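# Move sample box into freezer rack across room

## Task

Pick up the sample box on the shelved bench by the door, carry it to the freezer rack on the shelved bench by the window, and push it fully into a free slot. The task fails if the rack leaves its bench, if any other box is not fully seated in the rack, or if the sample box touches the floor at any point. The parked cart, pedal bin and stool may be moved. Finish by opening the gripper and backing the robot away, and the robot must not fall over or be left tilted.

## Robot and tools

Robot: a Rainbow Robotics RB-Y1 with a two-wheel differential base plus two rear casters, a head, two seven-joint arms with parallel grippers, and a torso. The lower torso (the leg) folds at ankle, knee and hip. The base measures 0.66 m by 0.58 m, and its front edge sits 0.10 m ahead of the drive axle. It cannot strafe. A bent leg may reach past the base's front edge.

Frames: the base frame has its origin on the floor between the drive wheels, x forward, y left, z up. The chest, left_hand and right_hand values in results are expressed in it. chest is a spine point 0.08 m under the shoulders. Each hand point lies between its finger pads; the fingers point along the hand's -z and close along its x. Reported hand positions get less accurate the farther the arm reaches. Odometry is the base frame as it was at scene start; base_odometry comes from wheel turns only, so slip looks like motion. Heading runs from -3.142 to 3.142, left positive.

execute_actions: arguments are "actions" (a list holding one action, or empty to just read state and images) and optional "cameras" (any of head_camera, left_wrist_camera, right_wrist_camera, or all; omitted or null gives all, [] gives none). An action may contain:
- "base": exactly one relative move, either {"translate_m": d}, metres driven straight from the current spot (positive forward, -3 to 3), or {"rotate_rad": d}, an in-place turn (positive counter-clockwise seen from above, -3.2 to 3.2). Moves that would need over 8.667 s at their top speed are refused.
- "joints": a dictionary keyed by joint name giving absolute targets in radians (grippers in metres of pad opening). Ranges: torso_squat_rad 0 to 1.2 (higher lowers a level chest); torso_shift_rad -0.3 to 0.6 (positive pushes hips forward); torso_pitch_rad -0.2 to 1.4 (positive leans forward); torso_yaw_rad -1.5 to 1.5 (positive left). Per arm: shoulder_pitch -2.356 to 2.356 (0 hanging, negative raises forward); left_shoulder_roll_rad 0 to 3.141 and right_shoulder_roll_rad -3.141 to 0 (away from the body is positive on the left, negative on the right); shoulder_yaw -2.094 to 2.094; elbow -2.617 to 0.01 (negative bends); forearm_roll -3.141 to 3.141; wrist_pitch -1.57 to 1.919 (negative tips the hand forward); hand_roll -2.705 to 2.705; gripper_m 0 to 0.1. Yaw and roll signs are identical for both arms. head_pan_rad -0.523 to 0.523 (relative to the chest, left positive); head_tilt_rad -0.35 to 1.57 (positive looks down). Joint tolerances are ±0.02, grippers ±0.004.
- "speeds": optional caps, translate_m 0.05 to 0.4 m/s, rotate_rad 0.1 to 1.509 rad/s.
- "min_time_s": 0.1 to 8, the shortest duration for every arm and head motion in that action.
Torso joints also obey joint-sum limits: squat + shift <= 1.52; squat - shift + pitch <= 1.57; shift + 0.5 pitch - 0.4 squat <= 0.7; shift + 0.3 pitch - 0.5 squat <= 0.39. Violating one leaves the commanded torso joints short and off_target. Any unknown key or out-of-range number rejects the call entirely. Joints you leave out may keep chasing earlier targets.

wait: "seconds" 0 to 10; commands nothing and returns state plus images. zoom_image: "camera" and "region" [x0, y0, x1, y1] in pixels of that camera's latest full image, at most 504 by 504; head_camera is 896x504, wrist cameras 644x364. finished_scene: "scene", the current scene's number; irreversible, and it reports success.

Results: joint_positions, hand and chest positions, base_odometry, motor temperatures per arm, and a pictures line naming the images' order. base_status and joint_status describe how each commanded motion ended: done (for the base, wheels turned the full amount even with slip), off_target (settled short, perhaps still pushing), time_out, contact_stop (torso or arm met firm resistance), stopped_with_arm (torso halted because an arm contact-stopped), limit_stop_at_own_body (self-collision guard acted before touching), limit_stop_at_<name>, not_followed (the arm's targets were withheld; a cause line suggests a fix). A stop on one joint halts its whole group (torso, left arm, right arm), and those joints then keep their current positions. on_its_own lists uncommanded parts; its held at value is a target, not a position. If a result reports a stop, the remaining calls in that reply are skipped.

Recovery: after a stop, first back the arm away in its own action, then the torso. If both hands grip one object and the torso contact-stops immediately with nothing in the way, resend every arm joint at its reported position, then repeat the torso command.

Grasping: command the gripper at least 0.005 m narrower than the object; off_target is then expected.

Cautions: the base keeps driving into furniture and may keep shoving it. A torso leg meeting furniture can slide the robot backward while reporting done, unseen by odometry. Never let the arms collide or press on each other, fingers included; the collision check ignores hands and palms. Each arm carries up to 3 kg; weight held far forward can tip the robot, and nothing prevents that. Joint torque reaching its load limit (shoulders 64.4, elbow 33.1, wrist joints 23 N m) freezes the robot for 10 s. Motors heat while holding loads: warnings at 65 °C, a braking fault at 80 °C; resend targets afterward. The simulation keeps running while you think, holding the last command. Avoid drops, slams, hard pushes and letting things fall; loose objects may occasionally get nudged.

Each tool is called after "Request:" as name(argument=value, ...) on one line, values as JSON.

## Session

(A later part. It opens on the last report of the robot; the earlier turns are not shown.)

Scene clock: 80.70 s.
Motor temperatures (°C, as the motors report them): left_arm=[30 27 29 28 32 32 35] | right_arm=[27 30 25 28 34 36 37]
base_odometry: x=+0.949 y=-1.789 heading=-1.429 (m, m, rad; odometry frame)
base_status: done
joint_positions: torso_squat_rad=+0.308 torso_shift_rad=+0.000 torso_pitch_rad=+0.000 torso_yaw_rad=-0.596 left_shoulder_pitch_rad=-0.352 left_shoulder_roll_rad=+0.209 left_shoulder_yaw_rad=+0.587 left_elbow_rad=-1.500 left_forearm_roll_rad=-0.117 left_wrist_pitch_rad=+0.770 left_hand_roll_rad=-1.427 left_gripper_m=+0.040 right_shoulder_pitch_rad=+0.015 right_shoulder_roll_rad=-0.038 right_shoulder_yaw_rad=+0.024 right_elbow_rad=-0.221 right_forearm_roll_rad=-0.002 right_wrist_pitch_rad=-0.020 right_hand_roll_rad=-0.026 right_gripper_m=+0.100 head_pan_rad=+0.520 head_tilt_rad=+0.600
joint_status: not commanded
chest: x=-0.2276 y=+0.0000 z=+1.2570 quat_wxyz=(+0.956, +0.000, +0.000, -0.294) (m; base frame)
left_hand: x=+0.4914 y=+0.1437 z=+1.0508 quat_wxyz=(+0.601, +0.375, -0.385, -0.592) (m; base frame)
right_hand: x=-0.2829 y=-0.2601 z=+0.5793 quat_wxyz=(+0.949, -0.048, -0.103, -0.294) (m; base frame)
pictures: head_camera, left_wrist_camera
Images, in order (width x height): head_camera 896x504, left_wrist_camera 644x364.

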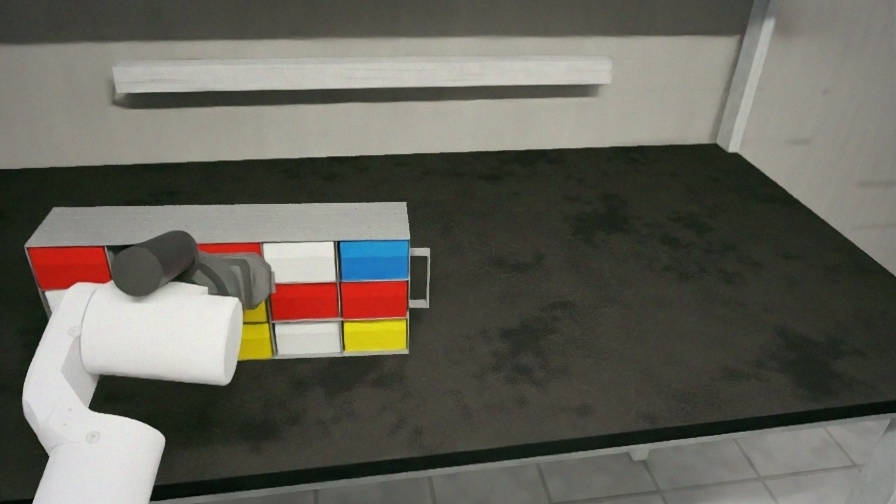

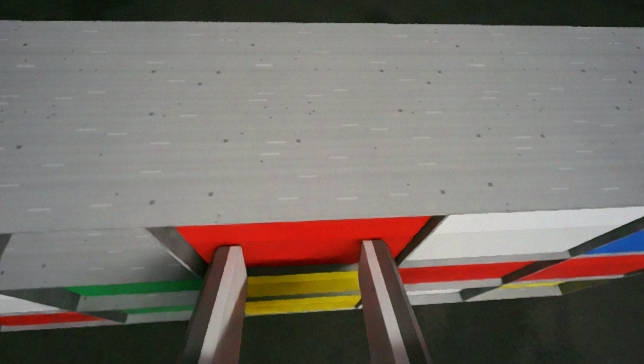

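Request:
zoom_image(camera="left_wrist_camera", region=[130, 190, 480, 330])

Region (130, 190, 480, 330) of left_wrist_camera's 644x364 image, scaled by 1.440, with more detail than that image has; it fills the top 202 rows of this view, and the rest is white.

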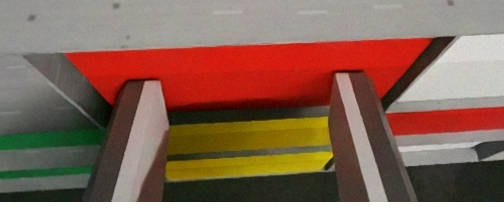

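Request:
execute_actions(actions=[{"base": {"translate_m": -0.4}, "joints": {"head_tilt_rad": 0.5}}], cameras=["head_camera", "left_wrist_camera"])

Scene clock: 83.70 s.
Motor temperatures (°C, as the motors report them): left_arm=[30 27 29 28 32 32 35] | right_arm=[27 30 25 28 34 36 37]
base_odometry: x=+0.893 y=-1.393 heading=-1.430 (m, m, rad; odometry frame)
base_status: done
joint_positions: torso_squat_rad=+0.308 torso_shift_rad=+0.000 torso_pitch_rad=+0.000 torso_yaw_rad=-0.596 left_shoulder_pitch_rad=-0.352 left_shoulder_roll_rad=+0.209 left_shoulder_yaw_rad=+0.587 left_elbow_rad=-1.500 left_forearm_roll_rad=-0.117 left_wrist_pitch_rad=+0.770 left_hand_roll_rad=-1.427 left_gripper_m=+0.040 right_shoulder_pitch_rad=+0.015 right_shoulder_roll_rad=-0.038 right_shoulder_yaw_rad=+0.024 right_elbow_rad=-0.221 right_forearm_roll_rad=-0.002 right_wrist_pitch_rad=-0.020 right_hand_roll_rad=-0.026 right_gripper_m=+0.100 head_pan_rad=+0.520 head_tilt_rad=+0.500
joint_status: all done
chest: x=-0.2277 y=+0.0000 z=+1.2570 quat_wxyz=(+0.956, +0.000, +0.000, -0.294) (m; base frame)
left_hand: x=+0.4913 y=+0.1437 z=+1.0508 quat_wxyz=(+0.601, +0.375, -0.385, -0.592) (m; base frame)
right_hand: x=-0.2829 y=-0.2601 z=+0.5793 quat_wxyz=(+0.949, -0.048, -0.103, -0.294) (m; base frame)
pictures: head_camera, left_wrist_camera
Images, in order (width x height): head_camera 896x504, left_wrist_camera 644x364.

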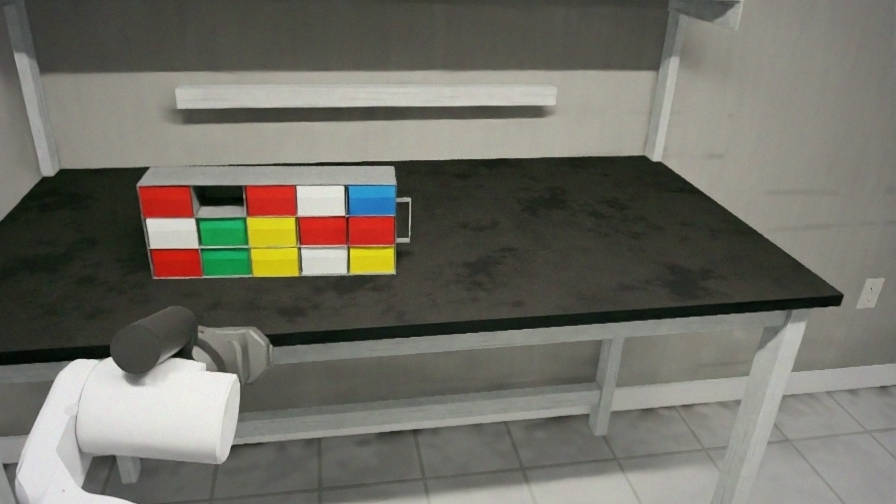

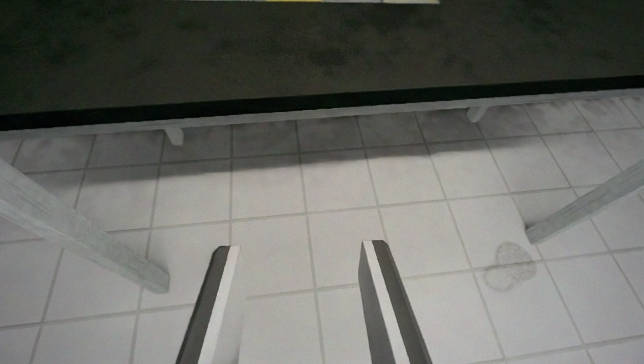

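Request:
zoom_image(camera="head_camera", region=[130, 155, 420, 290])

Request:
zoom_image(camera="head_camera", region=[225, 170, 355, 255])

Region (130, 155, 420, 290) of head_camera's 896x504 image, scaled by 1.738, with more detail than that image has; it fills the top 235 rows of this view, and the rest is white.

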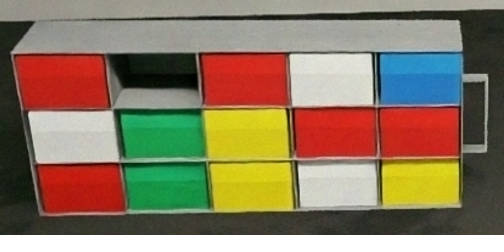

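Region (225, 170, 355, 255) of head_camera's 896x504 image, scaled by 3.877, with more detail than that image has; it fills the top 330 rows of this view, and the rest is white.

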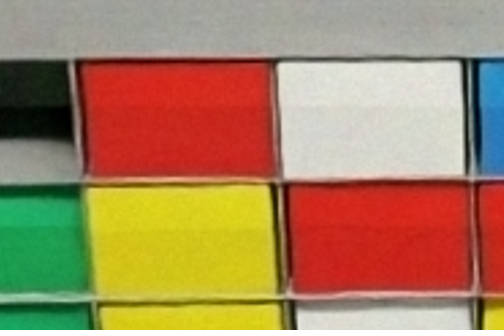

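The box sits in its slot, recessed like its neighbours, and the hand is clear. I'm ending scene 1.

Request:
finished_scene(scene=1)

The scene is finished: the task was done.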